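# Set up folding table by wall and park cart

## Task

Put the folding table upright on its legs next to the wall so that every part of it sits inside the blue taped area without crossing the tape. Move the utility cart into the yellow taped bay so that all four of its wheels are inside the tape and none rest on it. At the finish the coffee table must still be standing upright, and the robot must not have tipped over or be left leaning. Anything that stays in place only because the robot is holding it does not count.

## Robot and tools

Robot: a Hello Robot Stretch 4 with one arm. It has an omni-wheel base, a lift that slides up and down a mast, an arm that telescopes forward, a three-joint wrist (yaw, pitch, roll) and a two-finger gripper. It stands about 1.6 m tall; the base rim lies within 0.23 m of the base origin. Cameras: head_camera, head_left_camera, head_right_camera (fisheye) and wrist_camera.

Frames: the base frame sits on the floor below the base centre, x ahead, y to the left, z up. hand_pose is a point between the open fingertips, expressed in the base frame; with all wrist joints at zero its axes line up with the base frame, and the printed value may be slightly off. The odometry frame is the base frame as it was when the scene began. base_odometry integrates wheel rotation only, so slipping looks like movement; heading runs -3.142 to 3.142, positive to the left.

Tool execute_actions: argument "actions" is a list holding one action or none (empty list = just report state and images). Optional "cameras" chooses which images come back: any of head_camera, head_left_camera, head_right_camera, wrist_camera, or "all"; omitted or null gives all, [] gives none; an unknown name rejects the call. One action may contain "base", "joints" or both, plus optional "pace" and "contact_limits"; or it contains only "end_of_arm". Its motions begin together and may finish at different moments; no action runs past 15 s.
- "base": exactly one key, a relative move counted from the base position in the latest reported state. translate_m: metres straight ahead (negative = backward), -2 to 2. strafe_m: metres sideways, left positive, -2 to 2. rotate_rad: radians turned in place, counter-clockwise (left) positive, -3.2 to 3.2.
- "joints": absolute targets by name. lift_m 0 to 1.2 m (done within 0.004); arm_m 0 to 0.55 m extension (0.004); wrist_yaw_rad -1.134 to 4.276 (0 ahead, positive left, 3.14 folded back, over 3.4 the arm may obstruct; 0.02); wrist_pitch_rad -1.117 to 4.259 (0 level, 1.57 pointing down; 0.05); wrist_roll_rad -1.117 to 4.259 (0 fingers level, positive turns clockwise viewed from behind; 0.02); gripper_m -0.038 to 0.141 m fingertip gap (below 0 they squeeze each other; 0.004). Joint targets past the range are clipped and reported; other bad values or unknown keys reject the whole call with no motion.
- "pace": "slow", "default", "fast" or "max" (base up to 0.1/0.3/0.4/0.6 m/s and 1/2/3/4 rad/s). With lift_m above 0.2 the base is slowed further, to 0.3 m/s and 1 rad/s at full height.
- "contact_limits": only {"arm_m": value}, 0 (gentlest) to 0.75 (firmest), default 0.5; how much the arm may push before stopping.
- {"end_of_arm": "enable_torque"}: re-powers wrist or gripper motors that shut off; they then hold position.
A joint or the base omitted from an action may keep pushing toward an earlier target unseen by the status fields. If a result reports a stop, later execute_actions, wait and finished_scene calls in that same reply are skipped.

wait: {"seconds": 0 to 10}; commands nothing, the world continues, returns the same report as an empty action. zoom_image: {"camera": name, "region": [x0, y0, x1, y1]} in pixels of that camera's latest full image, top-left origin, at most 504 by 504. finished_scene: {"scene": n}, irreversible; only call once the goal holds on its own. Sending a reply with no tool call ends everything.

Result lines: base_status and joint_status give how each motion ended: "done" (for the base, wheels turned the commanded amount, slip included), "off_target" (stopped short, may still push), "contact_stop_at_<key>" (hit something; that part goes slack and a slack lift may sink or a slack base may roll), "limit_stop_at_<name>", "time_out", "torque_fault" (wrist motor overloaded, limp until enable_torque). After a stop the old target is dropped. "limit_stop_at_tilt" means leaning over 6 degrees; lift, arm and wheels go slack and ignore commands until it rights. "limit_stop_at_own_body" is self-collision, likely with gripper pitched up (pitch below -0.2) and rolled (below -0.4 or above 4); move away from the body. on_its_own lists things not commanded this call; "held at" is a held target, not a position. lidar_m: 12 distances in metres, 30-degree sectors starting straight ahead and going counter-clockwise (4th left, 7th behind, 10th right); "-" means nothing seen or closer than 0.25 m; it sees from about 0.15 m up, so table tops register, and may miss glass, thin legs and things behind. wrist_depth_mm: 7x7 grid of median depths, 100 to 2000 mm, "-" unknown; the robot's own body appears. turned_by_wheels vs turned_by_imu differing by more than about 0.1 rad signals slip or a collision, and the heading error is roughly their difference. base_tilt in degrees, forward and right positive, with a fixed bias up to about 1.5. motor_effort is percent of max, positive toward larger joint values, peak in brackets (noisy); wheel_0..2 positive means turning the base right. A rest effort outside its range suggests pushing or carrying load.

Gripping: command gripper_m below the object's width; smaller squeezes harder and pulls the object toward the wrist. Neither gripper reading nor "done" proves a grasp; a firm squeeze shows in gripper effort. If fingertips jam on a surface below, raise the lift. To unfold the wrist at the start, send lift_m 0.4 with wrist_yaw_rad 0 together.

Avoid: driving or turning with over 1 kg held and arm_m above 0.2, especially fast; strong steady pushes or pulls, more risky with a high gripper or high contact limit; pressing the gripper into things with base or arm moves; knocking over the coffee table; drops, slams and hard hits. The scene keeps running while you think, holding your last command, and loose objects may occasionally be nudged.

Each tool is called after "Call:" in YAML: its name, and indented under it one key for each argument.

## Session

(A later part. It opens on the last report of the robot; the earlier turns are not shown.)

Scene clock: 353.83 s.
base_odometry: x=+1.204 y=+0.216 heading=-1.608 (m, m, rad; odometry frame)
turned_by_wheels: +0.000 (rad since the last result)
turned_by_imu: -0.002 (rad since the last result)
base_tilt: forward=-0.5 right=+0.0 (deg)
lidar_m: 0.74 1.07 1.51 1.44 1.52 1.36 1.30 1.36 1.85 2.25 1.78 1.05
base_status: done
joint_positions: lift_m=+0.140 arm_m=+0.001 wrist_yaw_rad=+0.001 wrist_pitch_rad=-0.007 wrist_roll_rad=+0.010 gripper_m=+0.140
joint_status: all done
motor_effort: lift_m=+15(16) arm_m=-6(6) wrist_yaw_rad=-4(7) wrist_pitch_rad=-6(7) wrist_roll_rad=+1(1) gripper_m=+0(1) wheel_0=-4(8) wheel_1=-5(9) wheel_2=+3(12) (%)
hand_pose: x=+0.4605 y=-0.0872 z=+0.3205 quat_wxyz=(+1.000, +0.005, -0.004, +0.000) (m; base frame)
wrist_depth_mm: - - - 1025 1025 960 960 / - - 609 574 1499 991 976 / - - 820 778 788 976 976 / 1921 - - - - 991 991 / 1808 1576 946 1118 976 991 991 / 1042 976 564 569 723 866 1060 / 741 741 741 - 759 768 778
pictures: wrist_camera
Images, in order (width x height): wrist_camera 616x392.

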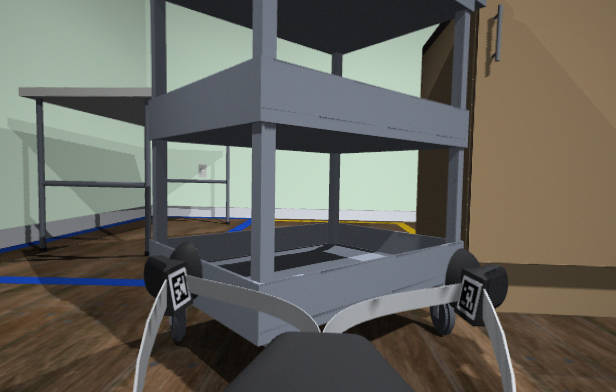

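Call:
execute_actions:
  actions:
    - {"base":{"strafe_m":0.065}}
  cameras: []

Call:
execute_actions:
  actions:
    - {"base":{"translate_m":0.2},"joints":{"arm_m":0.17}}
  cameras: []

Call:
execute_actions:
  actions:
    - {"joints":{"gripper_m":-0.02}}
  cameras: []

Call:
execute_actions:
  actions:
    - {"base":{"translate_m":-0.4},"pace":"slow"}
  cameras: []

Call:
execute_actions:
  actions:
    - {"base":{"strafe_m":-0.3},"pace":"slow"}
  cameras: ["head_camera"]

Scene clock: 361.37 s.
base_odometry: x=+1.269 y=+0.214 heading=-1.608 (m, m, rad; odometry frame)
turned_by_wheels: +0.000 (rad since the last result)
turned_by_imu: -0.001 (rad since the last result)
base_tilt: forward=-0.3 right=+0.1 (deg)
lidar_m: 0.76 1.93 1.43 1.37 1.46 1.34 1.31 1.35 1.85 2.32 1.76 0.99
base_status: done
joint_positions: lift_m=+0.140 arm_m=+0.001 wrist_yaw_rad=+0.000 wrist_pitch_rad=-0.007 wrist_roll_rad=+0.010 gripper_m=+0.140
joint_status: not commanded
motor_effort: lift_m=+15(15) arm_m=-6(6) wrist_yaw_rad=-3(4) wrist_pitch_rad=-8(7) wrist_roll_rad=+2(0) gripper_m=+0(0) wheel_0=-2(10) wheel_1=+2(11) wheel_2=+0(2) (%)
hand_pose: x=+0.4605 y=-0.0873 z=+0.3205 quat_wxyz=(+1.000, +0.005, -0.004, +0.000) (m; base frame)
wrist_depth_mm: - - - 946 1008 960 960 / 1921 - 842 549 723 991 960 / 1921 - 831 778 759 976 976 / 1921 - - - - 1008 991 / 1756 1756 866 976 1060 991 991 / 1042 976 654 554 676 878 1060 / 741 741 750 - 759 759 788
pictures: none
No camera images: the call's "cameras" was empty. Leave "cameras" out to get every camera's image.

Scene clock: 363.43 s.
base_odometry: x=+1.262 y=+0.014 heading=-1.607 (m, m, rad; odometry frame)
turned_by_wheels: +0.000 (rad since the last result)
turned_by_imu: +0.000 (rad since the last result)
base_tilt: forward=-0.4 right=+0.1 (deg)
lidar_m: 0.56 0.87 1.45 1.37 1.42 1.57 1.50 1.57 2.14 2.30 1.44 0.67
base_status: done
joint_positions: lift_m=+0.140 arm_m=+0.169 wrist_yaw_rad=+0.000 wrist_pitch_rad=-0.007 wrist_roll_rad=+0.010 gripper_m=+0.140
joint_status: all done
motor_effort: lift_m=+15(15) arm_m=+7(6) wrist_yaw_rad=-1(3) wrist_pitch_rad=-7(6) wrist_roll_rad=+1(1) gripper_m=-1(0) wheel_0=+4(6) wheel_1=+4(11) wheel_2=-4(14) (%)
hand_pose: x=+0.6282 y=-0.0874 z=+0.3205 quat_wxyz=(+1.000, +0.005, -0.004, +0.000) (m; base frame)
wrist_depth_mm: 1863 278 198 177 219 281 442 / 1281 334 285 179 309 314 410 / 1921 - - 492 788 931 574 / 1863 - - - - 1078 691 / 1708 1366 647 788 891 917 634 / 960 535 200 180 559 559 559 / 707 394 449 - 455 366 480
pictures: none
No camera images: the call's "cameras" was empty. Leave "cameras" out to get every camera's image.

Scene clock: 365.93 s.
base_odometry: x=+1.262 y=+0.014 heading=-1.607 (m, m, rad; odometry frame)
turned_by_wheels: +0.000 (rad since the last result)
turned_by_imu: -0.001 (rad since the last result)
base_tilt: forward=-0.4 right=+0.2 (deg)
lidar_m: 0.55 0.90 1.45 1.36 1.44 1.57 1.50 1.55 2.15 2.32 1.45 0.66
base_status: not commanded
joint_positions: lift_m=+0.140 arm_m=+0.169 wrist_yaw_rad=+0.003 wrist_pitch_rad=-0.007 wrist_roll_rad=+0.010 gripper_m=-0.020
joint_status: all done
motor_effort: lift_m=+15(15) arm_m=+6(7) wrist_yaw_rad=-11(16) wrist_pitch_rad=-7(6) wrist_roll_rad=+0(2) gripper_m=-9(10) wheel_0=+5(5) wheel_1=+4(4) wheel_2=-4(4) (%)
hand_pose: x=+0.6286 y=-0.0865 z=+0.3205 quat_wxyz=(+1.000, +0.005, -0.004, +0.002) (m; base frame)
wrist_depth_mm: 1921 304 216 165 194 245 382 / 1281 359 319 167 307 306 392 / 1863 - - 169 759 946 574 / 1808 - - 171 - 1098 699 / 1756 1576 1808 173 878 931 699 / 1025 544 185 169 189 654 603 / 741 351 445 - 459 332 449
pictures: none
No camera images: the call's "cameras" was empty. Leave "cameras" out to get every camera's image.

Scene clock: 371.23 s.
base_odometry: x=+1.276 y=+0.414 heading=-1.607 (m, m, rad; odometry frame)
turned_by_wheels: +0.000 (rad since the last result)
turned_by_imu: -0.001 (rad since the last result)
base_tilt: forward=-0.3 right=+0.0 (deg)
lidar_m: 0.55 0.89 1.43 1.37 1.45 1.15 1.10 1.14 1.55 2.32 2.00 0.68
base_status: done
joint_positions: lift_m=+0.140 arm_m=+0.169 wrist_yaw_rad=+0.003 wrist_pitch_rad=-0.007 wrist_roll_rad=+0.010 gripper_m=-0.020
joint_status: not commanded
motor_effort: lift_m=+15(15) arm_m=+3(6) wrist_yaw_rad=-11(17) wrist_pitch_rad=-8(8) wrist_roll_rad=+1(1) gripper_m=-11(13) wheel_0=-4(8) wheel_1=-4(10) wheel_2=+9(15) (%)
hand_pose: x=+0.6291 y=-0.0865 z=+0.3205 quat_wxyz=(+1.000, +0.005, -0.004, +0.002) (m; base frame)
wrist_depth_mm: 1921 317 224 171 202 256 404 / 1863 370 319 173 306 306 402 / 1983 - - 175 768 1025 574 / 1921 - - 177 - 1098 1008 / 1708 1708 1808 180 878 1025 1025 / 1042 544 185 176 189 661 580 / 741 347 449 - 459 342 480
pictures: none
No camera images: the call's "cameras" was empty. Leave "cameras" out to get every camera's image.

Scene clock: 375.37 s.
base_odometry: x=+0.977 y=+0.425 heading=-1.607 (m, m, rad; odometry frame)
turned_by_wheels: +0.000 (rad since the last result)
turned_by_imu: -0.002 (rad since the last result)
base_tilt: forward=-0.5 right=+0.0 (deg)
lidar_m: 0.56 0.65 1.76 1.68 1.57 1.15 1.09 1.14 1.58 2.02 2.03 1.48
base_status: done
joint_positions: lift_m=+0.140 arm_m=+0.169 wrist_yaw_rad=+0.002 wrist_pitch_rad=-0.007 wrist_roll_rad=+0.010 gripper_m=-0.020
joint_status: not commanded
motor_effort: lift_m=+15(15) arm_m=+3(3) wrist_yaw_rad=-7(18) wrist_pitch_rad=-6(7) wrist_roll_rad=+1(2) gripper_m=-8(10) wheel_0=+4(6) wheel_1=-4(7) wheel_2=+1(9) (%)
hand_pose: x=+0.6290 y=-0.0869 z=+0.3206 quat_wxyz=(+1.000, +0.005, -0.004, +0.001) (m; base frame)
wrist_depth_mm: 221 202 197 166 259 991 976 / 336 327 320 167 351 1008 991 / - - 854 170 1025 1025 1008 / - - - 172 1042 1008 1025 / 1756 1756 866 173 1042 1025 1008 / 508 580 186 172 185 1078 1078 / 445 421 445 - 480 683 778
pictures: head_camera
Images, in order (width x height): head_camera 420x560.

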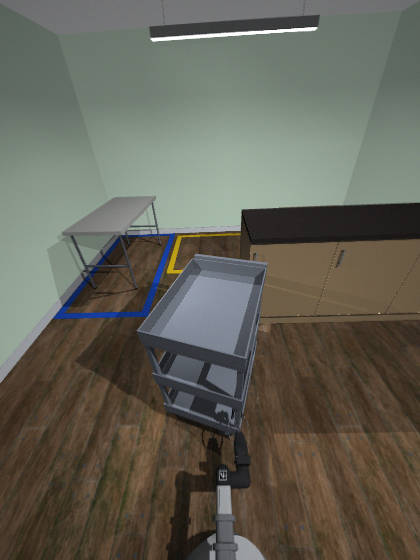

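Pushing at the right corner will turn it left. Short push.

Call:
execute_actions:
  actions:
    - {"base":{"translate_m":0.4},"pace":"slow"}
  cameras: ["head_camera"]

Scene clock: 383.30 s.
base_odometry: x=+0.970 y=+0.030 heading=-1.569 (m, m, rad; odometry frame)
turned_by_wheels: +0.039 (rad since the last result)
turned_by_imu: +0.216 (rad since the last result)
base_tilt: forward=-0.4 right=+0.1 (deg)
lidar_m: 0.51 1.93 1.59 1.61 1.76 1.46 1.46 1.63 2.09 2.08 1.28 0.58
base_status: translate_m contact_stop (by the wheels' count: +0.394 of +0.400)
joint_positions: lift_m=+0.140 arm_m=+0.169 wrist_yaw_rad=-0.001 wrist_pitch_rad=-0.006 wrist_roll_rad=+0.010 gripper_m=-0.020
joint_status: not commanded
on_its_own: the wheels are slack since a contact_stop
motor_effort: lift_m=+15(15) arm_m=+6(24) wrist_yaw_rad=+0(98) wrist_pitch_rad=-9(10) wrist_roll_rad=+3(0) gripper_m=-9(12) wheel_0=+0(36) wheel_1=+0(21) wheel_2=+0(35) (%)
hand_pose: x=+0.6283 y=-0.0877 z=+0.3202 quat_wxyz=(+1.000, +0.005, -0.003, +0.000) (m; base frame)
wrist_depth_mm: 1708 255 198 120 181 194 223 / 1661 332 324 121 279 307 307 / 1708 - - 122 603 - 683 / 1756 - - 123 - - 750 / 1618 1576 1756 125 809 1921 741 / 1025 508 185 126 175 634 580 / 732 342 445 - 452 407 466
pictures: head_camera
Images, in order (width x height): head_camera 420x560.

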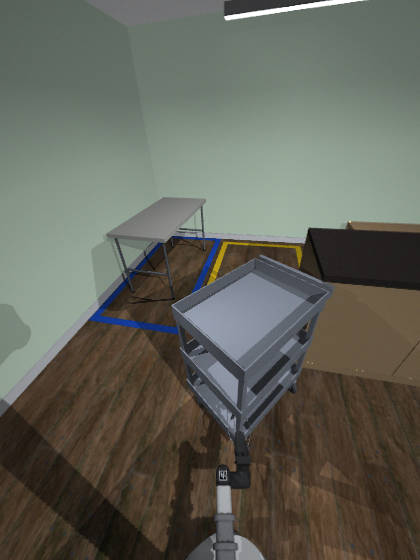

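Call:
execute_actions:
  actions:
    - {"base":{"translate_m":-0.4},"pace":"slow"}
  cameras: []

Call:
execute_actions:
  actions:
    - {"base":{"strafe_m":0.7},"pace":"slow"}
  cameras: []

Call:
execute_actions:
  actions:
    - {"base":{"translate_m":-0.5},"pace":"slow"}
  cameras: []

Call:
execute_actions:
  actions:
    - {"base":{"strafe_m":-0.3},"pace":"slow"}
  cameras: ["head_camera"]

Scene clock: 394.57 s.
base_odometry: x=+0.969 y=+0.430 heading=-1.568 (m, m, rad; odometry frame)
turned_by_wheels: +0.000 (rad since the last result)
turned_by_imu: -0.002 (rad since the last result)
base_tilt: forward=-0.4 right=+0.0 (deg)
lidar_m: 0.55 0.74 1.70 1.69 1.28 1.06 1.06 1.21 1.98 2.01 1.76 0.80
base_status: done
joint_positions: lift_m=+0.140 arm_m=+0.170 wrist_yaw_rad=+0.003 wrist_pitch_rad=-0.007 wrist_roll_rad=+0.010 gripper_m=-0.020
joint_status: not commanded
motor_effort: lift_m=+16(16) arm_m=+0(6) wrist_yaw_rad=-11(28) wrist_pitch_rad=-7(10) wrist_roll_rad=+1(1) gripper_m=-10(14) wheel_0=-4(5) wheel_1=-5(9) wheel_2=+9(18) (%)
hand_pose: x=+0.6297 y=-0.0865 z=+0.3204 quat_wxyz=(+1.000, +0.005, -0.004, +0.002) (m; base frame)
wrist_depth_mm: 277 232 198 169 221 647 917 / 336 325 319 171 306 521 917 / 1808 - - 172 778 976 931 / 1808 - - 174 - 991 931 / 1661 1808 1756 177 1921 991 960 / 496 564 183 176 189 715 976 / 332 424 449 - 455 373 768
pictures: none
No camera images: the call's "cameras" was empty. Leave "cameras" out to get every camera's image.

Scene clock: 402.70 s.
base_odometry: x=+1.669 y=+0.431 heading=-1.569 (m, m, rad; odometry frame)
turned_by_wheels: +0.000 (rad since the last result)
turned_by_imu: -0.004 (rad since the last result)
base_tilt: forward=-0.6 right=+0.0 (deg)
lidar_m: 0.55 1.20 0.99 1.00 1.10 0.90 0.91 1.03 1.71 2.70 0.72 0.56
base_status: done
joint_positions: lift_m=+0.140 arm_m=+0.170 wrist_yaw_rad=-0.003 wrist_pitch_rad=-0.007 wrist_roll_rad=+0.010 gripper_m=-0.020
joint_status: not commanded
motor_effort: lift_m=+16(16) arm_m=+0(0) wrist_yaw_rad=+7(19) wrist_pitch_rad=-7(8) wrist_roll_rad=+0(1) gripper_m=-12(12) wheel_0=-8(16) wheel_1=+3(8) wheel_2=+0(7) (%)
hand_pose: x=+0.6292 y=-0.0883 z=+0.3205 quat_wxyz=(+1.000, +0.005, -0.004, -0.002) (m; base frame)
wrist_depth_mm: 1098 1430 - 170 193 192 191 / 1098 1464 - 172 307 304 303 / 1118 1464 - 174 591 - - / 1118 1464 - 175 - - - / 1118 1430 1808 176 1618 1921 1983 / 1042 1042 904 177 185 580 559 / 741 707 750 - 459 410 469
pictures: none
No camera images: the call's "cameras" was empty. Leave "cameras" out to get every camera's image.

Scene clock: 408.97 s.
base_odometry: x=+1.668 y=+0.931 heading=-1.569 (m, m, rad; odometry frame)
turned_by_wheels: +0.000 (rad since the last result)
turned_by_imu: -0.002 (rad since the last result)
base_tilt: forward=-0.4 right=+0.0 (deg)
lidar_m: 0.56 1.33 1.13 0.93 0.51 0.41 0.41 0.46 0.73 2.57 2.53 0.61
base_status: done
joint_positions: lift_m=+0.140 arm_m=+0.170 wrist_yaw_rad=+0.002 wrist_pitch_rad=-0.007 wrist_roll_rad=+0.010 gripper_m=-0.020
joint_status: not commanded
motor_effort: lift_m=+16(16) arm_m=-1(0) wrist_yaw_rad=-6(15) wrist_pitch_rad=-6(6) wrist_roll_rad=+0(2) gripper_m=-10(10) wheel_0=-6(9) wheel_1=-6(11) wheel_2=+6(13) (%)
hand_pose: x=+0.6296 y=-0.0870 z=+0.3205 quat_wxyz=(+1.000, +0.005, -0.004, +0.001) (m; base frame)
wrist_depth_mm: 1205 1499 264 170 192 211 239 / 1205 1464 336 172 306 304 303 / 1229 1537 - 174 768 759 1708 / 1205 1499 - 175 - - 1983 / 1229 1499 1808 177 831 831 1708 / 1042 1042 185 176 187 654 609 / 741 699 402 - 455 415 469
pictures: none
No camera images: the call's "cameras" was empty. Leave "cameras" out to get every camera's image.

Scene clock: 413.10 s.
base_odometry: x=+1.368 y=+0.930 heading=-1.569 (m, m, rad; odometry frame)
turned_by_wheels: +0.000 (rad since the last result)
turned_by_imu: -0.002 (rad since the last result)
base_tilt: forward=-0.5 right=+0.0 (deg)
lidar_m: 0.53 0.76 1.42 1.04 0.59 0.46 0.47 0.55 0.90 2.28 2.48 0.74
base_status: done
joint_positions: lift_m=+0.140 arm_m=+0.170 wrist_yaw_rad=+0.002 wrist_pitch_rad=-0.007 wrist_roll_rad=+0.010 gripper_m=-0.020
joint_status: not commanded
motor_effort: lift_m=+16(16) arm_m=-1(0) wrist_yaw_rad=-6(22) wrist_pitch_rad=-6(7) wrist_roll_rad=+1(1) gripper_m=-8(10) wheel_0=+5(12) wheel_1=-5(10) wheel_2=+0(1) (%)
hand_pose: x=+0.6296 y=-0.0870 z=+0.3205 quat_wxyz=(+1.000, +0.005, -0.004, +0.001) (m; base frame)
wrist_depth_mm: 301 236 198 165 209 359 - / 338 327 320 167 309 404 1430 / 1537 1863 - 168 - 1808 1464 / 1537 - - 169 - - 1464 / 1499 1756 1808 171 820 1464 1499 / 480 544 186 168 187 609 1098 / 355 421 449 - 455 340 778
pictures: head_camera
Images, in order (width x height): head_camera 420x560.

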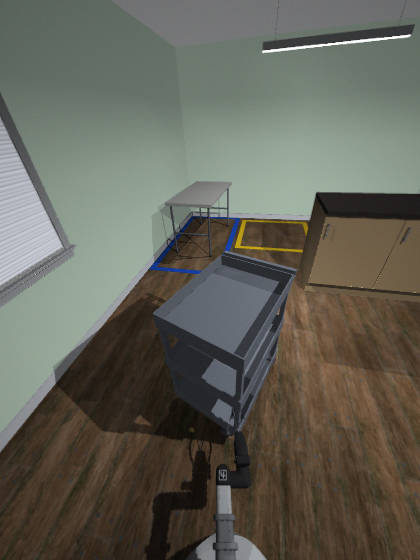

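Call:
execute_actions:
  actions:
    - {"base":{"strafe_m":-0.15},"pace":"slow"}
  cameras: []

Call:
execute_actions:
  actions:
    - {"base":{"translate_m":0.5},"pace":"slow"}
  cameras: ["head_camera"]

Scene clock: 420.17 s.
base_odometry: x=+1.218 y=+0.930 heading=-1.569 (m, m, rad; odometry frame)
turned_by_wheels: +0.000 (rad since the last result)
turned_by_imu: -0.002 (rad since the last result)
base_tilt: forward=-0.4 right=-0.1 (deg)
lidar_m: 0.56 0.66 1.58 1.13 0.61 0.51 0.51 0.58 0.98 2.14 2.40 2.03
base_status: done
joint_positions: lift_m=+0.140 arm_m=+0.170 wrist_yaw_rad=+0.002 wrist_pitch_rad=-0.007 wrist_roll_rad=+0.010 gripper_m=-0.020
joint_status: not commanded
motor_effort: lift_m=+16(16) arm_m=-1(1) wrist_yaw_rad=-8(11) wrist_pitch_rad=-6(6) wrist_roll_rad=+1(0) gripper_m=-8(10) wheel_0=+5(15) wheel_1=-5(8) wheel_2=+0(2) (%)
hand_pose: x=+0.6297 y=-0.0868 z=+0.3205 quat_wxyz=(+1.000, +0.005, -0.004, +0.001) (m; base frame)
wrist_depth_mm: 225 204 197 167 248 - - / 336 325 320 169 351 - 1366 / 1661 - 866 171 699 1983 1430 / 1708 - - 172 - 1921 1430 / 1576 1756 866 174 768 1618 1464 / 504 585 185 173 185 1078 1098 / 445 421 452 - 508 683 778
pictures: none
No camera images: the call's "cameras" was empty. Leave "cameras" out to get every camera's image.

Scene clock: 426.43 s.
base_odometry: x=+1.219 y=+0.430 heading=-1.569 (m, m, rad; odometry frame)
turned_by_wheels: +0.000 (rad since the last result)
turned_by_imu: -0.004 (rad since the last result)
base_tilt: forward=-0.5 right=+0.1 (deg)
lidar_m: 0.46 0.45 1.43 1.45 1.22 1.00 1.01 1.14 1.89 2.26 1.85 1.60
base_status: done
joint_positions: lift_m=+0.140 arm_m=+0.170 wrist_yaw_rad=-0.001 wrist_pitch_rad=-0.007 wrist_roll_rad=+0.010 gripper_m=-0.020
joint_status: not commanded
motor_effort: lift_m=+16(16) arm_m=+0(0) wrist_yaw_rad=-1(17) wrist_pitch_rad=-7(7) wrist_roll_rad=-1(0) gripper_m=-11(9) wheel_0=+4(9) wheel_1=+4(6) wheel_2=-6(10) (%)
hand_pose: x=+0.6294 y=-0.0876 z=+0.3204 quat_wxyz=(+1.000, +0.005, -0.004, +0.000) (m; base frame)
wrist_depth_mm: 206 201 198 124 - - 1182 / 340 329 320 125 - - 1160 / 1537 1921 - 126 - - 1160 / 1576 - - 127 - - 1118 / 1499 1756 1756 128 1808 1921 1118 / 627 621 185 129 182 1078 1042 / 442 421 445 - 759 699 778
pictures: head_camera
Images, in order (width x height): head_camera 420x560.

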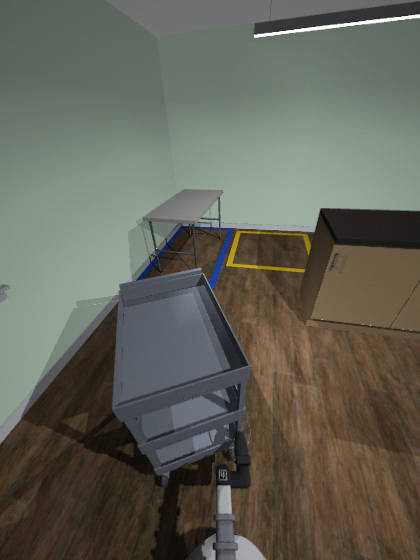

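Call:
execute_actions:
  actions:
    - {"base":{"strafe_m":-0.6},"pace":"slow"}
  cameras: []

Call:
execute_actions:
  actions:
    - {"base":{"rotate_rad":1.4},"pace":"slow"}
  cameras: ["head_camera"]

Scene clock: 440.53 s.
base_odometry: x=+0.619 y=+0.429 heading=-1.569 (m, m, rad; odometry frame)
turned_by_wheels: +0.000 (rad since the last result)
turned_by_imu: -0.003 (rad since the last result)
base_tilt: forward=-0.5 right=+0.2 (deg)
lidar_m: 0.44 0.40 2.02 2.01 1.36 1.13 1.13 1.27 1.65 1.65 1.66 1.39
base_status: done
joint_positions: lift_m=+0.140 arm_m=+0.170 wrist_yaw_rad=+0.006 wrist_pitch_rad=-0.007 wrist_roll_rad=+0.010 gripper_m=-0.020
joint_status: not commanded
on_its_own: wrist_yaw_rad is at rest, and its effort (-18) is outside its rest range (-13 to +13)
motor_effort: lift_m=+16(16) arm_m=+0(0) wrist_yaw_rad=-18(28) wrist_pitch_rad=-6(8) wrist_roll_rad=+0(0) gripper_m=-9(11) wheel_0=+5(12) wheel_1=-5(8) wheel_2=+1(4) (%)
hand_pose: x=+0.6300 y=-0.0858 z=+0.3205 quat_wxyz=(+1.000, +0.005, -0.004, +0.003) (m; base frame)
wrist_depth_mm: 204 200 196 169 946 917 866 / 336 325 320 172 976 917 866 / - - - 173 976 917 878 / - - - 175 991 917 878 / 1756 1756 1808 176 1008 931 878 / 597 627 185 175 186 991 946 / 445 421 387 - 759 683 778
pictures: none
No camera images: the call's "cameras" was empty. Leave "cameras" out to get every camera's image.

Scene clock: 443.23 s.
base_odometry: x=+0.619 y=+0.429 heading=-0.169 (m, m, rad; odometry frame)
turned_by_wheels: +1.399 (rad since the last result)
turned_by_imu: +1.419 (rad since the last result)
base_tilt: forward=-0.6 right=+0.1 (deg)
lidar_m: 0.54 1.56 1.15 1.10 1.19 1.71 1.67 1.79 1.41 1.37 0.73 0.58
base_status: done
joint_positions: lift_m=+0.140 arm_m=+0.170 wrist_yaw_rad=+0.003 wrist_pitch_rad=-0.007 wrist_roll_rad=+0.010 gripper_m=-0.020
joint_status: not commanded
motor_effort: lift_m=+16(16) arm_m=+0(2) wrist_yaw_rad=-11(70) wrist_pitch_rad=-7(9) wrist_roll_rad=+1(2) gripper_m=-10(13) wheel_0=-1(21) wheel_1=-3(14) wheel_2=-4(26) (%)
hand_pose: x=+0.6297 y=-0.0864 z=+0.3205 quat_wxyz=(+1.000, +0.005, -0.004, +0.002) (m; base frame)
wrist_depth_mm: 1499 1661 1661 169 193 191 193 / 1499 1708 1661 172 309 306 304 / 1537 1708 1708 173 1618 1576 1537 / 1537 1756 1708 175 1618 1618 1537 / 1499 1708 1708 177 1618 1576 1576 / 1042 1042 183 177 185 585 569 / 741 707 741 - 455 413 469
pictures: head_camera
Images, in order (width x height): head_camera 420x560.

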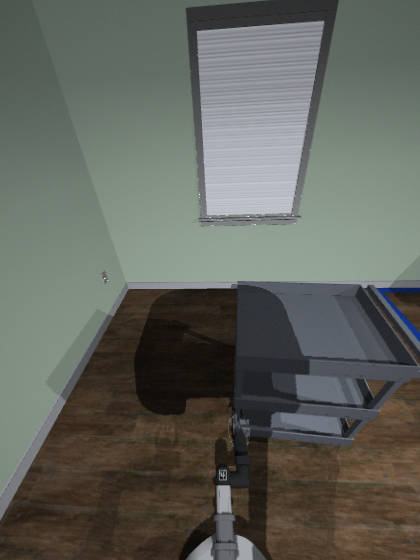

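Call:
execute_actions:
  actions:
    - {"joints":{"gripper_m":0.14}}
  cameras: []

Call:
execute_actions:
  actions:
    - {"joints":{"arm_m":0},"base":{"translate_m":-0.1}}
  cameras: []

Call:
execute_actions:
  actions:
    - {"base":{"rotate_rad":1.57},"joints":{"lift_m":0.7,"wrist_roll_rad":1.57}}
  cameras: []

Call:
execute_actions:
  actions:
    - {"base":{"translate_m":-1.1}}
  cameras: []

Call:
execute_actions:
  actions:
    - {"base":{"strafe_m":-0.4}}
  cameras: []

Call:
execute_actions:
  actions:
    - {"base":{"translate_m":-0.7}}
  cameras: []

Call:
execute_actions:
  actions:
    - {"base":{"strafe_m":-0.4}}
  cameras: ["head_camera","wrist_camera"]

Scene clock: 456.47 s.
base_odometry: x=+0.619 y=+0.429 heading=-0.169 (m, m, rad; odometry frame)
turned_by_wheels: +0.000 (rad since the last result)
turned_by_imu: -0.002 (rad since the last result)
base_tilt: forward=-0.5 right=+0.1 (deg)
lidar_m: 0.55 1.53 1.16 1.11 1.20 1.70 1.67 1.79 1.43 1.37 0.74 0.56
base_status: not commanded
joint_positions: lift_m=+0.140 arm_m=+0.170 wrist_yaw_rad=+0.001 wrist_pitch_rad=-0.007 wrist_roll_rad=+0.010 gripper_m=+0.140
joint_status: all done
motor_effort: lift_m=+16(16) arm_m=+0(0) wrist_yaw_rad=-4(12) wrist_pitch_rad=-6(6) wrist_roll_rad=-1(0) gripper_m=+0(9) wheel_0=-1(1) wheel_1=-3(3) wheel_2=-4(4) (%)
hand_pose: x=+0.6295 y=-0.0873 z=+0.3205 quat_wxyz=(+1.000, +0.005, -0.004, +0.000) (m; base frame)
wrist_depth_mm: 1537 1661 1661 172 193 192 193 / 1499 1708 1661 174 309 306 304 / 1537 1756 1708 175 1576 1576 1576 / 1537 1708 1708 176 1618 1576 1618 / 1499 1708 1661 178 1618 1618 1576 / 1042 960 904 177 554 559 574 / 741 741 750 - 455 459 469
pictures: none
No camera images: the call's "cameras" was empty. Leave "cameras" out to get every camera's image.

Scene clock: 458.07 s.
base_odometry: x=+0.521 y=+0.446 heading=-0.170 (m, m, rad; odometry frame)
turned_by_wheels: +0.000 (rad since the last result)
turned_by_imu: +0.000 (rad since the last result)
base_tilt: forward=-0.3 right=+0.1 (deg)
lidar_m: 0.65 1.55 1.16 1.13 1.19 1.61 1.58 1.68 1.43 1.37 0.87 0.67
base_status: done
joint_positions: lift_m=+0.140 arm_m=+0.001 wrist_yaw_rad=+0.000 wrist_pitch_rad=-0.007 wrist_roll_rad=+0.010 gripper_m=+0.140
joint_status: all done
motor_effort: lift_m=+16(16) arm_m=-6(9) wrist_yaw_rad=-1(4) wrist_pitch_rad=-6(7) wrist_roll_rad=+0(1) gripper_m=+1(1) wheel_0=-2(9) wheel_1=-3(9) wheel_2=+3(16) (%)
hand_pose: x=+0.4606 y=-0.0874 z=+0.3205 quat_wxyz=(+1.000, +0.005, -0.004, +0.000) (m; base frame)
wrist_depth_mm: 1537 1921 1921 1863 424 407 397 / 1537 1983 1921 433 421 404 394 / 1537 - 1983 1921 750 741 723 / 1576 - 1983 1983 1863 1863 1808 / 1499 1808 1808 1618 878 854 831 / 1060 976 904 452 430 413 676 / 741 741 750 - 430 418 407
pictures: none
No camera images: the call's "cameras" was empty. Leave "cameras" out to get every camera's image.

Scene clock: 461.20 s.
base_odometry: x=+0.521 y=+0.446 heading=+1.400 (m, m, rad; odometry frame)
turned_by_wheels: +1.569 (rad since the last result)
turned_by_imu: +1.596 (rad since the last result)
base_tilt: forward=-0.5 right=+0.0 (deg)
lidar_m: 1.11 1.18 1.59 1.57 1.68 1.45 1.41 0.87 0.67 0.65 1.55 1.15
base_status: done
joint_positions: lift_m=+0.700 arm_m=+0.001 wrist_yaw_rad=+0.000 wrist_pitch_rad=-0.007 wrist_roll_rad=+1.570 gripper_m=+0.140
joint_status: all done
motor_effort: lift_m=+20(21) arm_m=-6(6) wrist_yaw_rad=-2(2) wrist_pitch_rad=-8(7) wrist_roll_rad=+1(5) gripper_m=+1(2) wheel_0=-3(13) wheel_1=-4(11) wheel_2=-2(12) (%)
hand_pose: x=+0.4605 y=-0.0874 z=+0.8801 quat_wxyz=(+0.707, +0.707, -0.003, +0.003) (m; base frame)
wrist_depth_mm: 866 866 878 866 878 854 854 / 891 891 891 891 878 866 866 / 904 891 904 904 891 891 891 / 931 917 917 917 904 891 878 / 960 931 931 931 917 904 904 / 960 946 946 931 931 213 917 / 991 976 946 - 931 946 931
pictures: none
No camera images: the call's "cameras" was empty. Leave "cameras" out to get every camera's image.

Scene clock: 466.33 s.
base_odometry: x=+0.333 y=-0.638 heading=+1.399 (m, m, rad; odometry frame)
turned_by_wheels: +0.000 (rad since the last result)
turned_by_imu: -0.002 (rad since the last result)
base_tilt: forward=-0.4 right=+0.2 (deg)
lidar_m: 2.18 2.20 1.69 1.03 0.41 0.27 0.28 0.31 1.58 2.10 0.70 0.89
base_status: done
joint_positions: lift_m=+0.700 arm_m=+0.001 wrist_yaw_rad=+0.000 wrist_pitch_rad=-0.007 wrist_roll_rad=+1.570 gripper_m=+0.140
joint_status: not commanded
motor_effort: lift_m=+20(20) arm_m=-6(6) wrist_yaw_rad=-2(2) wrist_pitch_rad=-7(7) wrist_roll_rad=+0(1) gripper_m=+0(1) wheel_0=-3(7) wheel_1=-4(8) wheel_2=+1(11) (%)
hand_pose: x=+0.4605 y=-0.0874 z=+0.8801 quat_wxyz=(+0.707, +0.707, -0.003, +0.003) (m; base frame)
wrist_depth_mm: 1983 1983 1921 1921 1983 1921 1366 / - 1983 1921 1983 1983 1983 1336 / - - 1983 1921 1983 1983 1366 / - - - - - 1921 1336 / - - - - - 1863 1308 / - - - - - 213 1308 / - - - - - 1983 1281
pictures: none
No camera images: the call's "cameras" was empty. Leave "cameras" out to get every camera's image.

Scene clock: 469.00 s.
base_odometry: x=+0.727 y=-0.706 heading=+1.399 (m, m, rad; odometry frame)
turned_by_wheels: +0.000 (rad since the last result)
turned_by_imu: -0.003 (rad since the last result)
base_tilt: forward=-0.6 right=+0.0 (deg)
lidar_m: 1.04 2.33 2.10 1.09 0.43 0.39 2.54 1.31 1.36 1.69 0.49 0.42
base_status: done
joint_positions: lift_m=+0.700 arm_m=+0.001 wrist_yaw_rad=+0.000 wrist_pitch_rad=-0.007 wrist_roll_rad=+1.570 gripper_m=+0.140
joint_status: not commanded
motor_effort: lift_m=+20(20) arm_m=-7(6) wrist_yaw_rad=-2(2) wrist_pitch_rad=-6(8) wrist_roll_rad=+0(1) gripper_m=+2(0) wheel_0=+1(11) wheel_1=-4(13) wheel_2=+0(2) (%)
hand_pose: x=+0.4605 y=-0.0874 z=+0.8801 quat_wxyz=(+0.707, +0.707, -0.003, +0.003) (m; base frame)
wrist_depth_mm: 1983 1921 1921 1921 145 143 197 / 1921 1983 1983 1983 290 759 634 / - - 1983 1983 1983 1921 1281 / - - - - 1983 1921 1336 / - - - - - 1863 1308 / - - - - - 213 1308 / - - - - - 1921 1308
pictures: none
No camera images: the call's "cameras" was empty. Leave "cameras" out to get every camera's image.

Scene clock: 472.80 s.
base_odometry: x=+0.608 y=-1.395 heading=+1.399 (m, m, rad; odometry frame)
turned_by_wheels: +0.000 (rad since the last result)
turned_by_imu: -0.002 (rad since the last result)
base_tilt: forward=-0.4 right=+0.2 (deg)
lidar_m: 1.07 0.33 0.25 0.25 0.25 1.47 1.83 1.17 0.88 1.03 1.76 1.09
base_status: done
joint_positions: lift_m=+0.700 arm_m=+0.001 wrist_yaw_rad=+0.000 wrist_pitch_rad=-0.007 wrist_roll_rad=+1.570 gripper_m=+0.140
joint_status: not commanded
motor_effort: lift_m=+19(20) arm_m=-6(6) wrist_yaw_rad=-2(2) wrist_pitch_rad=-7(6) wrist_roll_rad=+2(1) gripper_m=-1(0) wheel_0=-4(6) wheel_1=-5(8) wheel_2=+4(10) (%)
hand_pose: x=+0.4605 y=-0.0874 z=+0.8802 quat_wxyz=(+0.707, +0.707, -0.003, +0.003) (m; base frame)
wrist_depth_mm: - - - - 1430 1060 1118 / - - - - - 866 1118 / - - - - - 1008 1118 / - - - - - - 1336 / - - - - - 1863 1308 / - - - - - 213 1308 / - - - - - 1983 1308
pictures: none
No camera images: the call's "cameras" was empty. Leave "cameras" out to get every camera's image.

Scene clock: 475.47 s.
base_odometry: x=+1.002 y=-1.464 heading=+1.399 (m, m, rad; odometry frame)
turned_by_wheels: +0.000 (rad since the last result)
turned_by_imu: -0.003 (rad since the last result)
base_tilt: forward=-0.5 right=+0.0 (deg)
lidar_m: 1.02 3.04 0.66 0.62 0.67 1.90 1.41 0.66 0.54 1.28 1.35 1.84
base_status: done
joint_positions: lift_m=+0.700 arm_m=+0.001 wrist_yaw_rad=+0.000 wrist_pitch_rad=-0.007 wrist_roll_rad=+1.570 gripper_m=+0.140
joint_status: not commanded
motor_effort: lift_m=+19(19) arm_m=-6(6) wrist_yaw_rad=-2(2) wrist_pitch_rad=-7(8) wrist_roll_rad=+3(1) gripper_m=+1(1) wheel_0=+2(11) wheel_1=-2(14) wheel_2=+0(6) (%)
hand_pose: x=+0.4605 y=-0.0874 z=+0.8802 quat_wxyz=(+0.707, +0.707, -0.003, +0.003) (m; base frame)
wrist_depth_mm: - - - - - - 1397 / - - - - - - 1336 / - - - - - 1098 1160 / - - - - 1499 1098 1118 / - - - - 1499 891 1098 / - - - 904 - 213 1042 / - - - - - 1921 1336
pictures: head_camera, wrist_camera
Images, in order (width x height): head_camera 420x560, wrist_camera 616x392.

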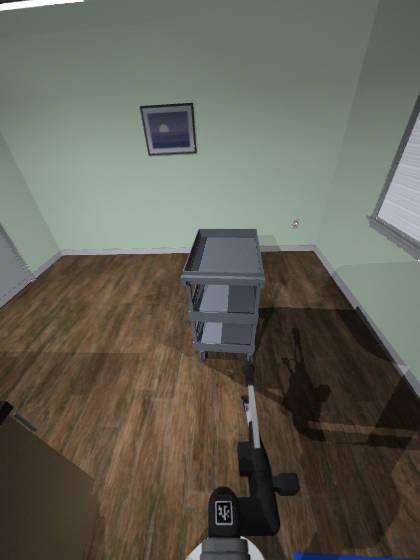

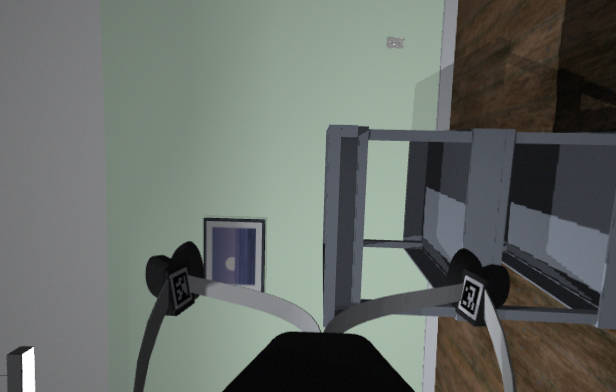

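Call:
execute_actions:
  actions:
    - {"base":{"translate_m":0.45},"joints":{"lift_m":0.645,"gripper_m":0.09}}
  cameras: ["wrist_camera"]

Scene clock: 481.30 s.
base_odometry: x=+1.079 y=-1.021 heading=+1.399 (m, m, rad; odometry frame)
turned_by_wheels: +0.000 (rad since the last result)
turned_by_imu: -0.002 (rad since the last result)
base_tilt: forward=-0.3 right=+0.0 (deg)
lidar_m: 0.59 0.64 2.52 0.62 0.66 2.09 1.57 0.86 1.04 1.28 1.38 0.60
base_status: done
joint_positions: lift_m=+0.645 arm_m=+0.001 wrist_yaw_rad=+0.000 wrist_pitch_rad=-0.007 wrist_roll_rad=+1.570 gripper_m=+0.090
joint_status: all done
motor_effort: lift_m=+15(18) arm_m=-6(6) wrist_yaw_rad=-2(2) wrist_pitch_rad=-7(6) wrist_roll_rad=+0(0) gripper_m=-1(0) wheel_0=+2(11) wheel_1=+4(10) wheel_2=-3(13) (%)
hand_pose: x=+0.4605 y=-0.0874 z=+0.8255 quat_wxyz=(+0.707, +0.707, -0.003, +0.003) (m; base frame)
wrist_depth_mm: - - - - - 1983 1281 / - - - 345 - 723 535 / - - - 410 - 820 554 / - - - 421 - 809 549 / - - - 430 1025 798 539 / - - 208 439 436 691 492 / - - - - - 683 442
pictures: wrist_camera
Images, in order (width x height): wrist_camera 616x392.

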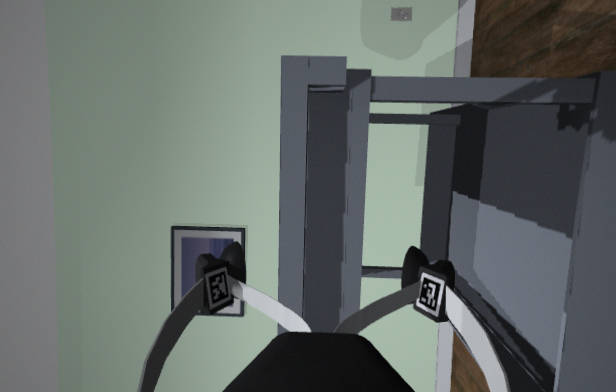

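Call:
execute_actions:
  actions:
    - {"joints":{"lift_m":0.667,"arm_m":0.16}}
  cameras: []

Call:
execute_actions:
  actions:
    - {"joints":{"gripper_m":-0.02}}
  cameras: ["wrist_camera"]

Call:
execute_actions:
  actions:
    - {"base":{"strafe_m":0.3},"pace":"slow"}
  cameras: []

Call:
execute_actions:
  actions:
    - {"base":{"translate_m":-0.75},"pace":"slow"}
  cameras: []

Call:
execute_actions:
  actions:
    - {"base":{"translate_m":-0.75},"pace":"slow"}
  cameras: ["head_camera"]

Scene clock: 490.40 s.
base_odometry: x=+1.079 y=-1.021 heading=+1.399 (m, m, rad; odometry frame)
turned_by_wheels: +0.000 (rad since the last result)
turned_by_imu: -0.001 (rad since the last result)
base_tilt: forward=-0.4 right=+0.0 (deg)
lidar_m: 0.58 0.63 2.53 0.61 0.65 2.07 1.59 0.84 1.04 1.28 1.38 0.61
base_status: not commanded
joint_positions: lift_m=+0.667 arm_m=+0.159 wrist_yaw_rad=+0.000 wrist_pitch_rad=-0.007 wrist_roll_rad=+1.570 gripper_m=+0.090
joint_status: all done
motor_effort: lift_m=+20(20) arm_m=+6(6) wrist_yaw_rad=-2(1) wrist_pitch_rad=-7(6) wrist_roll_rad=+1(1) gripper_m=-1(2) wheel_0=+2(2) wheel_1=+4(4) wheel_2=-4(3) (%)
hand_pose: x=+0.6182 y=-0.0874 z=+0.8471 quat_wxyz=(+0.707, +0.707, -0.003, +0.003) (m; base frame)
wrist_depth_mm: - - - 190 243 248 247 / - - - 195 249 1863 585 / - - - 200 255 831 580 / - - - 260 262 842 574 / - - - 266 267 842 574 / - - 208 212 270 732 574 / - - - - 278 699 569
pictures: none
No camera images: the call's "cameras" was empty. Leave "cameras" out to get every camera's image.

Scene clock: 492.23 s.
base_odometry: x=+1.079 y=-1.021 heading=+1.399 (m, m, rad; odometry frame)
turned_by_wheels: +0.000 (rad since the last result)
turned_by_imu: -0.001 (rad since the last result)
base_tilt: forward=-0.3 right=+0.0 (deg)
lidar_m: 0.58 0.65 2.53 0.63 0.66 2.09 1.59 0.86 1.06 1.29 1.37 0.58
base_status: not commanded
joint_positions: lift_m=+0.667 arm_m=+0.159 wrist_yaw_rad=+0.000 wrist_pitch_rad=-0.015 wrist_roll_rad=+1.570 gripper_m=-0.020
joint_status: all done
motor_effort: lift_m=+18(20) arm_m=+4(7) wrist_yaw_rad=-3(7) wrist_pitch_rad=+15(15) wrist_roll_rad=+1(1) gripper_m=-18(19) wheel_0=+2(2) wheel_1=+4(4) wheel_2=-3(4) (%)
hand_pose: x=+0.6186 y=-0.0873 z=+0.8495 quat_wxyz=(+0.707, +0.707, -0.005, +0.005) (m; base frame)
wrist_depth_mm: - - - 185 237 242 241 / - - - 190 243 1921 603 / - - - 193 249 831 597 / - - - 198 254 842 591 / - - - 202 259 866 591 / - - 187 206 187 759 585 / - - - - 271 661 569
pictures: wrist_camera
Images, in order (width x height): wrist_camera 616x392.

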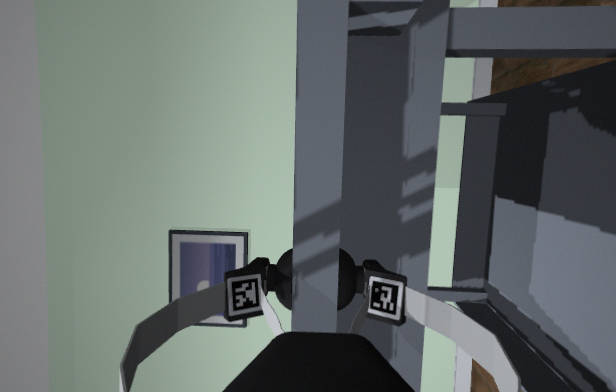

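Scene clock: 496.37 s.
base_odometry: x=+0.783 y=-0.969 heading=+1.398 (m, m, rad; odometry frame)
turned_by_wheels: +0.000 (rad since the last result)
turned_by_imu: -0.002 (rad since the last result)
base_tilt: forward=-0.3 right=+0.2 (deg)
lidar_m: 0.62 2.58 2.19 0.32 0.34 0.49 2.28 1.09 1.05 1.60 1.69 0.51
base_status: done
joint_positions: lift_m=+0.667 arm_m=+0.159 wrist_yaw_rad=-0.002 wrist_pitch_rad=-0.015 wrist_roll_rad=+1.570 gripper_m=-0.019
joint_status: not commanded
motor_effort: lift_m=+18(18) arm_m=+4(4) wrist_yaw_rad=+3(17) wrist_pitch_rad=+14(15) wrist_roll_rad=+0(1) gripper_m=-17(18) wheel_0=-9(12) wheel_1=+3(9) wheel_2=+0(2) (%)
hand_pose: x=+0.6184 y=-0.0879 z=+0.8494 quat_wxyz=(+0.707, +0.707, -0.006, +0.005) (m; base frame)
wrist_depth_mm: - - - 131 184 707 597 / - - - 144 200 768 603 / - - - 157 218 820 603 / - - - 178 240 820 591 / - - - 200 266 1983 585 / - - 187 215 187 1708 539 / - - - - - 1618 504
pictures: none
No camera images: the call's "cameras" was empty. Leave "cameras" out to get every camera's image.

Scene clock: 505.13 s.
base_odometry: x=+0.655 y=-1.708 heading=+1.399 (m, m, rad; odometry frame)
turned_by_wheels: +0.000 (rad since the last result)
turned_by_imu: +0.000 (rad since the last result)
base_tilt: forward=-0.3 right=+0.0 (deg)
lidar_m: 0.61 0.49 0.35 0.39 1.35 1.58 1.54 1.03 0.77 0.76 1.66 0.58
base_status: done
joint_positions: lift_m=+0.667 arm_m=+0.159 wrist_yaw_rad=+0.005 wrist_pitch_rad=-0.014 wrist_roll_rad=+1.570 gripper_m=-0.020
joint_status: not commanded
on_its_own: wrist_yaw_rad is at rest, and its effort (-17) is outside its rest range (-13 to +13)
motor_effort: lift_m=+18(18) arm_m=+4(4) wrist_yaw_rad=-17(18) wrist_pitch_rad=+15(15) wrist_roll_rad=+0(1) gripper_m=-17(18) wheel_0=-3(5) wheel_1=-6(6) wheel_2=+9(11) (%)
hand_pose: x=+0.6192 y=-0.0859 z=+0.8493 quat_wxyz=(+0.707, +0.707, -0.003, +0.007) (m; base frame)
wrist_depth_mm: - - - 165 216 219 237 / - - - 173 226 788 603 / - - - 183 238 831 597 / - - - 193 251 854 591 / - - - 204 263 820 585 / - - 187 212 187 707 585 / - - - - 297 1576 535
pictures: none
No camera images: the call's "cameras" was empty. Leave "cameras" out to get every camera's image.

Scene clock: 513.90 s.
base_odometry: x=+0.526 y=-2.446 heading=+1.399 (m, m, rad; odometry frame)
turned_by_wheels: +0.000 (rad since the last result)
turned_by_imu: +0.000 (rad since the last result)
base_tilt: forward=-0.5 right=+0.0 (deg)
lidar_m: 0.58 0.59 1.21 1.12 1.08 0.81 0.77 0.83 0.70 0.68 0.73 0.62
base_status: done
joint_positions: lift_m=+0.667 arm_m=+0.159 wrist_yaw_rad=+0.006 wrist_pitch_rad=-0.014 wrist_roll_rad=+1.570 gripper_m=-0.020
joint_status: not commanded
on_its_own: wrist_yaw_rad is at rest, and its effort (-18) is outside its rest range (-13 to +13)
motor_effort: lift_m=+18(18) arm_m=+4(4) wrist_yaw_rad=-18(19) wrist_pitch_rad=+14(13) wrist_roll_rad=+1(0) gripper_m=-16(17) wheel_0=-2(5) wheel_1=-6(6) wheel_2=+8(11) (%)
hand_pose: x=+0.6192 y=-0.0858 z=+0.8493 quat_wxyz=(+0.707, +0.707, -0.003, +0.007) (m; base frame)
wrist_depth_mm: - - - 198 236 258 256 / - - - 257 256 1921 580 / - - - 259 260 831 591 / - - - 206 263 842 591 / - - - 208 265 854 591 / - - 187 210 187 759 580 / - - - - 271 707 580
pictures: head_camera
Images, in order (width x height): head_camera 420x560.

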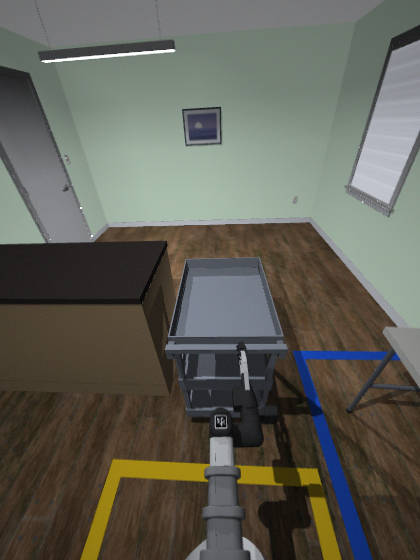

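Call:
execute_actions:
  actions:
    - {"base":{"translate_m":-0.48},"joints":{"arm_m":0},"pace":"slow"}
  cameras: []

Call:
execute_actions:
  actions:
    - {"joints":{"gripper_m":0.14}}
  cameras: []

Call:
execute_actions:
  actions:
    - {"base":{"strafe_m":0.75}}
  cameras: []

Call:
execute_actions:
  actions:
    - {"base":{"translate_m":0.6},"joints":{"lift_m":0.14,"wrist_roll_rad":0}}
  cameras: []

Call:
execute_actions:
  actions:
    - {"base":{"rotate_rad":-1.57},"pace":"slow"}
  cameras: ["head_camera","wrist_camera"]

Scene clock: 530.47 s.
base_odometry: x=+0.444 y=-2.919 heading=+1.399 (m, m, rad; odometry frame)
turned_by_wheels: +0.000 (rad since the last result)
turned_by_imu: -0.001 (rad since the last result)
base_tilt: forward=-0.4 right=+0.2 (deg)
lidar_m: 0.40 0.41 1.18 1.06 0.41 0.31 0.28 0.33 0.45 0.65 0.69 0.48
base_status: done
joint_positions: lift_m=+0.667 arm_m=+0.001 wrist_yaw_rad=+0.006 wrist_pitch_rad=-0.014 wrist_roll_rad=+1.570 gripper_m=-0.020
joint_status: all done
on_its_own: wrist_yaw_rad is at rest, and its effort (-19) is outside its rest range (-13 to +13)
motor_effort: lift_m=+18(18) arm_m=-7(10) wrist_yaw_rad=-19(21) wrist_pitch_rad=+12(14) wrist_roll_rad=+1(0) gripper_m=-18(19) wheel_0=-3(1) wheel_1=-5(9) wheel_2=+8(16) (%)
hand_pose: x=+0.4612 y=-0.0857 z=+0.8492 quat_wxyz=(+0.707, +0.707, -0.003, +0.007) (m; base frame)
wrist_depth_mm: - - - 232 240 - 1336 / - - - 285 285 291 289 / - - - 282 279 - 591 / - - - 276 274 854 585 / - - - 213 271 854 585 / - - 187 209 187 750 580 / - - - - 262 707 569
pictures: none
No camera images: the call's "cameras" was empty. Leave "cameras" out to get every camera's image.

Scene clock: 532.97 s.
base_odometry: x=+0.444 y=-2.919 heading=+1.398 (m, m, rad; odometry frame)
turned_by_wheels: +0.000 (rad since the last result)
turned_by_imu: -0.001 (rad since the last result)
base_tilt: forward=-0.3 right=+0.3 (deg)
lidar_m: 0.40 0.40 1.18 1.05 0.42 0.30 0.30 0.32 0.45 0.66 0.69 0.46
base_status: not commanded
joint_positions: lift_m=+0.667 arm_m=+0.001 wrist_yaw_rad=+0.000 wrist_pitch_rad=-0.008 wrist_roll_rad=+1.570 gripper_m=+0.140
joint_status: all done
motor_effort: lift_m=+18(18) arm_m=-5(8) wrist_yaw_rad=-2(18) wrist_pitch_rad=-5(14) wrist_roll_rad=-1(1) gripper_m=+1(17) wheel_0=-3(2) wheel_1=-4(5) wheel_2=+5(8) (%)
hand_pose: x=+0.4603 y=-0.0874 z=+0.8474 quat_wxyz=(+0.707, +0.707, -0.003, +0.003) (m; base frame)
wrist_depth_mm: - - - - - - 1308 / - - - 234 293 300 296 / - - - 229 287 1983 574 / - - - 278 282 809 580 / - - - 274 277 788 574 / - - - 213 267 213 574 / - - - - 267 798 574
pictures: none
No camera images: the call's "cameras" was empty. Leave "cameras" out to get every camera's image.

Scene clock: 536.80 s.
base_odometry: x=-0.295 y=-2.790 heading=+1.398 (m, m, rad; odometry frame)
turned_by_wheels: +0.000 (rad since the last result)
turned_by_imu: +0.001 (rad since the last result)
base_tilt: forward=-0.4 right=+0.1 (deg)
lidar_m: 1.33 0.56 0.40 0.38 0.36 0.25 0.26 0.29 0.41 1.31 0.60 0.55
base_status: done
joint_positions: lift_m=+0.667 arm_m=+0.001 wrist_yaw_rad=+0.000 wrist_pitch_rad=-0.007 wrist_roll_rad=+1.570 gripper_m=+0.140
joint_status: not commanded
motor_effort: lift_m=+18(18) arm_m=-5(5) wrist_yaw_rad=-1(61) wrist_pitch_rad=-7(9) wrist_roll_rad=+1(13) gripper_m=+2(1) wheel_0=-3(16) wheel_1=+3(14) wheel_2=-3(5) (%)
hand_pose: x=+0.4603 y=-0.0875 z=+0.8472 quat_wxyz=(+0.707, +0.707, -0.003, +0.002) (m; base frame)
wrist_depth_mm: - - - - - 820 798 / - - - - - 1708 1160 / - - - 1118 1078 1098 1078 / - - - 1118 1098 1098 1078 / - - - 1138 1118 1118 1098 / - - - 1138 1138 213 1118 / - - - - 1138 1118 1138
pictures: none
No camera images: the call's "cameras" was empty. Leave "cameras" out to get every camera's image.

Scene clock: 540.27 s.
base_odometry: x=-0.192 y=-2.199 heading=+1.399 (m, m, rad; odometry frame)
turned_by_wheels: +0.000 (rad since the last result)
turned_by_imu: -0.001 (rad since the last result)
base_tilt: forward=-0.5 right=+0.0 (deg)
lidar_m: 0.71 0.78 1.10 0.36 0.39 0.57 0.86 0.92 0.39 0.37 0.41 0.63
base_status: done
joint_positions: lift_m=+0.140 arm_m=+0.001 wrist_yaw_rad=+0.000 wrist_pitch_rad=-0.007 wrist_roll_rad=+0.000 gripper_m=+0.140
joint_status: all done
motor_effort: lift_m=+15(15) arm_m=-5(5) wrist_yaw_rad=+0(1) wrist_pitch_rad=-7(8) wrist_roll_rad=-1(6) gripper_m=+0(0) wheel_0=+2(5) wheel_1=+5(8) wheel_2=-3(16) (%)
hand_pose: x=+0.4603 y=-0.0875 z=+0.3204 quat_wxyz=(+1.000, +0.000, -0.003, +0.000) (m; base frame)
wrist_depth_mm: 535 530 517 504 492 480 477 / 544 530 521 512 496 492 480 / 549 530 521 508 496 492 484 / 554 539 530 512 504 492 - / 554 544 530 521 508 496 1576 / 559 549 535 521 512 496 976 / 569 549 539 - 517 504 750
pictures: none
No camera images: the call's "cameras" was empty. Leave "cameras" out to get every camera's image.

Scene clock: 543.13 s.
base_odometry: x=-0.192 y=-2.199 heading=-0.170 (m, m, rad; odometry frame)
turned_by_wheels: -1.569 (rad since the last result)
turned_by_imu: -1.596 (rad since the last result)
base_tilt: forward=-0.4 right=+0.1 (deg)
lidar_m: 0.39 0.40 0.77 0.71 0.78 1.11 0.38 0.38 0.56 0.86 0.92 0.41
base_status: done
joint_positions: lift_m=+0.140 arm_m=+0.001 wrist_yaw_rad=+0.001 wrist_pitch_rad=-0.007 wrist_roll_rad=+0.000 gripper_m=+0.140
joint_status: not commanded
motor_effort: lift_m=+15(15) arm_m=-5(5) wrist_yaw_rad=-5(34) wrist_pitch_rad=-8(9) wrist_roll_rad=+0(1) gripper_m=+2(1) wheel_0=+4(15) wheel_1=+6(11) wheel_2=+7(8) (%)
hand_pose: x=+0.4604 y=-0.0871 z=+0.3205 quat_wxyz=(+1.000, +0.000, -0.004, +0.001) (m; base frame)
wrist_depth_mm: 206 200 195 191 189 185 165 / 340 329 319 307 301 265 167 / - - - - 1708 1983 168 / - - - - - 1281 169 / 654 1708 1808 1863 1661 213 171 / 609 580 544 585 559 185 172 / 442 442 452 - 427 307 707
pictures: head_camera, wrist_camera
Images, in order (width x height): head_camera 420x560, wrist_camera 616x392.

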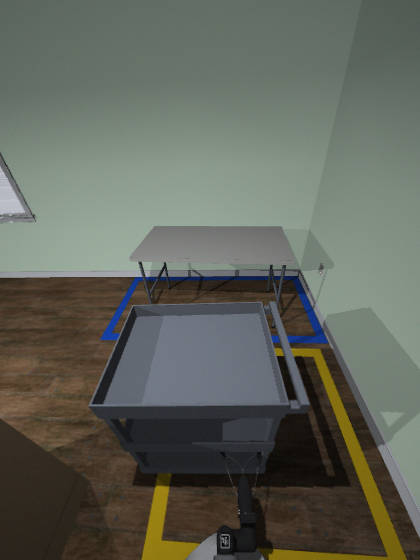

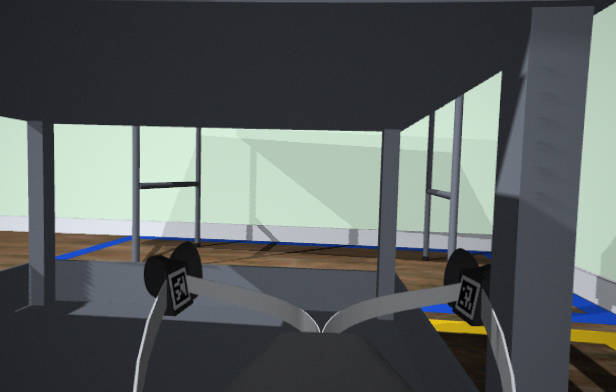

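Call:
execute_actions:
  actions:
    - {"joints":{"gripper_m":0.0,"arm_m":0.35}}
  cameras: []

Call:
execute_actions:
  actions:
    - {"base":{"strafe_m":-0.45},"pace":"slow"}
  cameras: []

Call:
execute_actions:
  actions:
    - {"base":{"strafe_m":0.15},"joints":{"arm_m":0}}
  cameras: ["head_camera","head_left_camera"]

Scene clock: 549.43 s.
base_odometry: x=-0.192 y=-2.199 heading=-0.170 (m, m, rad; odometry frame)
turned_by_wheels: +0.000 (rad since the last result)
turned_by_imu: -0.002 (rad since the last result)
base_tilt: forward=-0.4 right=+0.0 (deg)
lidar_m: 0.36 0.42 0.77 0.73 0.77 1.12 0.39 0.40 0.55 0.86 0.90 0.41
base_status: not commanded
joint_positions: lift_m=+0.140 arm_m=+0.349 wrist_yaw_rad=+0.000 wrist_pitch_rad=-0.007 wrist_roll_rad=+0.000 gripper_m=+0.000
joint_status: all done
motor_effort: lift_m=+15(15) arm_m=+7(7) wrist_yaw_rad=-2(4) wrist_pitch_rad=-6(7) wrist_roll_rad=-1(1) gripper_m=-3(5) wheel_0=+4(5) wheel_1=+6(6) wheel_2=+6(7) (%)
hand_pose: x=+0.8082 y=-0.0874 z=+0.3205 quat_wxyz=(+1.000, +0.000, -0.004, +0.000) (m; base frame)
wrist_depth_mm: 210 204 200 196 193 191 1205 / 1808 1756 1366 1366 1336 238 1397 / 1863 1756 1708 1756 1708 254 1397 / 1863 1808 1808 1708 1708 250 1366 / 1661 1661 1756 1708 1661 248 1336 / 1025 1025 878 206 187 246 1138 / 732 741 691 - 759 248 778
pictures: none
No camera images: the call's "cameras" was empty. Leave "cameras" out to get every camera's image.

Scene clock: 555.07 s.
base_odometry: x=-0.268 y=-2.643 heading=-0.170 (m, m, rad; odometry frame)
turned_by_wheels: +0.000 (rad since the last result)
turned_by_imu: -0.002 (rad since the last result)
base_tilt: forward=-0.4 right=+0.1 (deg)
lidar_m: 0.36 0.36 0.45 1.17 1.26 0.41 0.40 0.40 0.42 0.40 0.45 0.41
base_status: done
joint_positions: lift_m=+0.140 arm_m=+0.349 wrist_yaw_rad=+0.000 wrist_pitch_rad=-0.007 wrist_roll_rad=+0.000 gripper_m=+0.000
joint_status: not commanded
motor_effort: lift_m=+15(15) arm_m=+5(7) wrist_yaw_rad=-1(1) wrist_pitch_rad=-8(6) wrist_roll_rad=-1(1) gripper_m=-3(5) wheel_0=+5(17) wheel_1=-4(9) wheel_2=+3(5) (%)
hand_pose: x=+0.8085 y=-0.0875 z=+0.3205 quat_wxyz=(+1.000, +0.000, -0.004, +0.000) (m; base frame)
wrist_depth_mm: 210 234 917 866 1708 1060 634 / 1499 238 1397 1336 1618 1008 634 / 1808 240 1708 1708 1618 1008 640 / 1808 242 1756 1708 1661 991 634 / 1708 245 1756 1618 1661 991 634 / 1008 246 891 206 187 931 627 / 732 247 699 - 759 707 603
pictures: none
No camera images: the call's "cameras" was empty. Leave "cameras" out to get every camera's image.

Scene clock: 557.23 s.
base_odometry: x=-0.242 y=-2.495 heading=-0.170 (m, m, rad; odometry frame)
turned_by_wheels: +0.000 (rad since the last result)
turned_by_imu: +0.000 (rad since the last result)
base_tilt: forward=-0.4 right=+0.1 (deg)
lidar_m: 0.25 0.25 0.36 1.03 1.08 0.41 0.38 0.40 0.59 0.56 0.27 0.25
base_status: done
joint_positions: lift_m=+0.140 arm_m=+0.001 wrist_yaw_rad=+0.000 wrist_pitch_rad=-0.007 wrist_roll_rad=+0.000 gripper_m=+0.000
joint_status: all done
motor_effort: lift_m=+17(17) arm_m=-7(15) wrist_yaw_rad=-2(31) wrist_pitch_rad=-7(8) wrist_roll_rad=+0(1) gripper_m=-5(3) wheel_0=-3(13) wheel_1=+5(15) wheel_2=-3(4) (%)
hand_pose: x=+0.4606 y=-0.0874 z=+0.3204 quat_wxyz=(+1.000, +0.000, -0.004, +0.000) (m; base frame)
wrist_depth_mm: 206 200 196 192 190 187 831 / 342 327 317 309 301 1098 854 / - - - - - 1366 854 / - - - - - 1336 842 / 1708 1756 1756 1808 1464 1308 831 / 512 488 459 206 187 1098 831 / 442 445 424 - 399 517 750
pictures: head_camera, head_left_camera
Images, in order (width x height): head_camera 420x560, head_left_camera 420x672.

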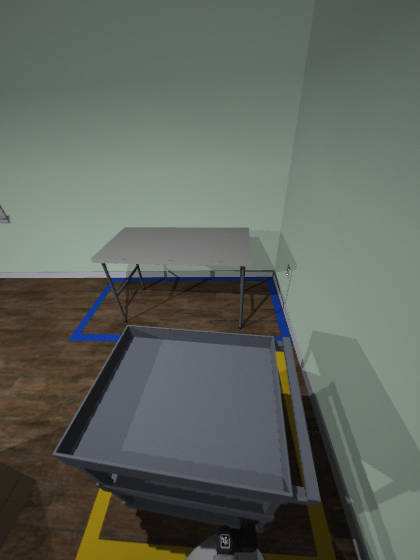

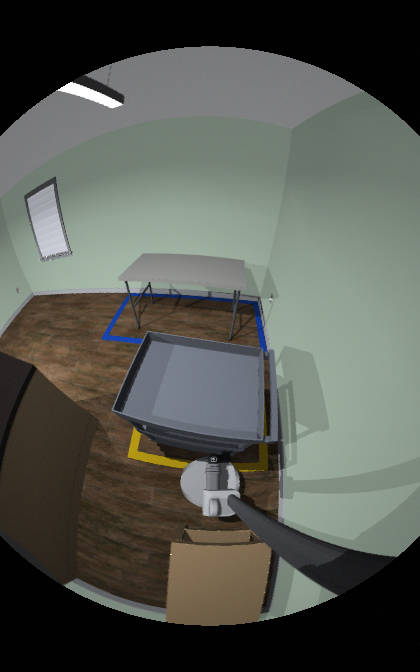

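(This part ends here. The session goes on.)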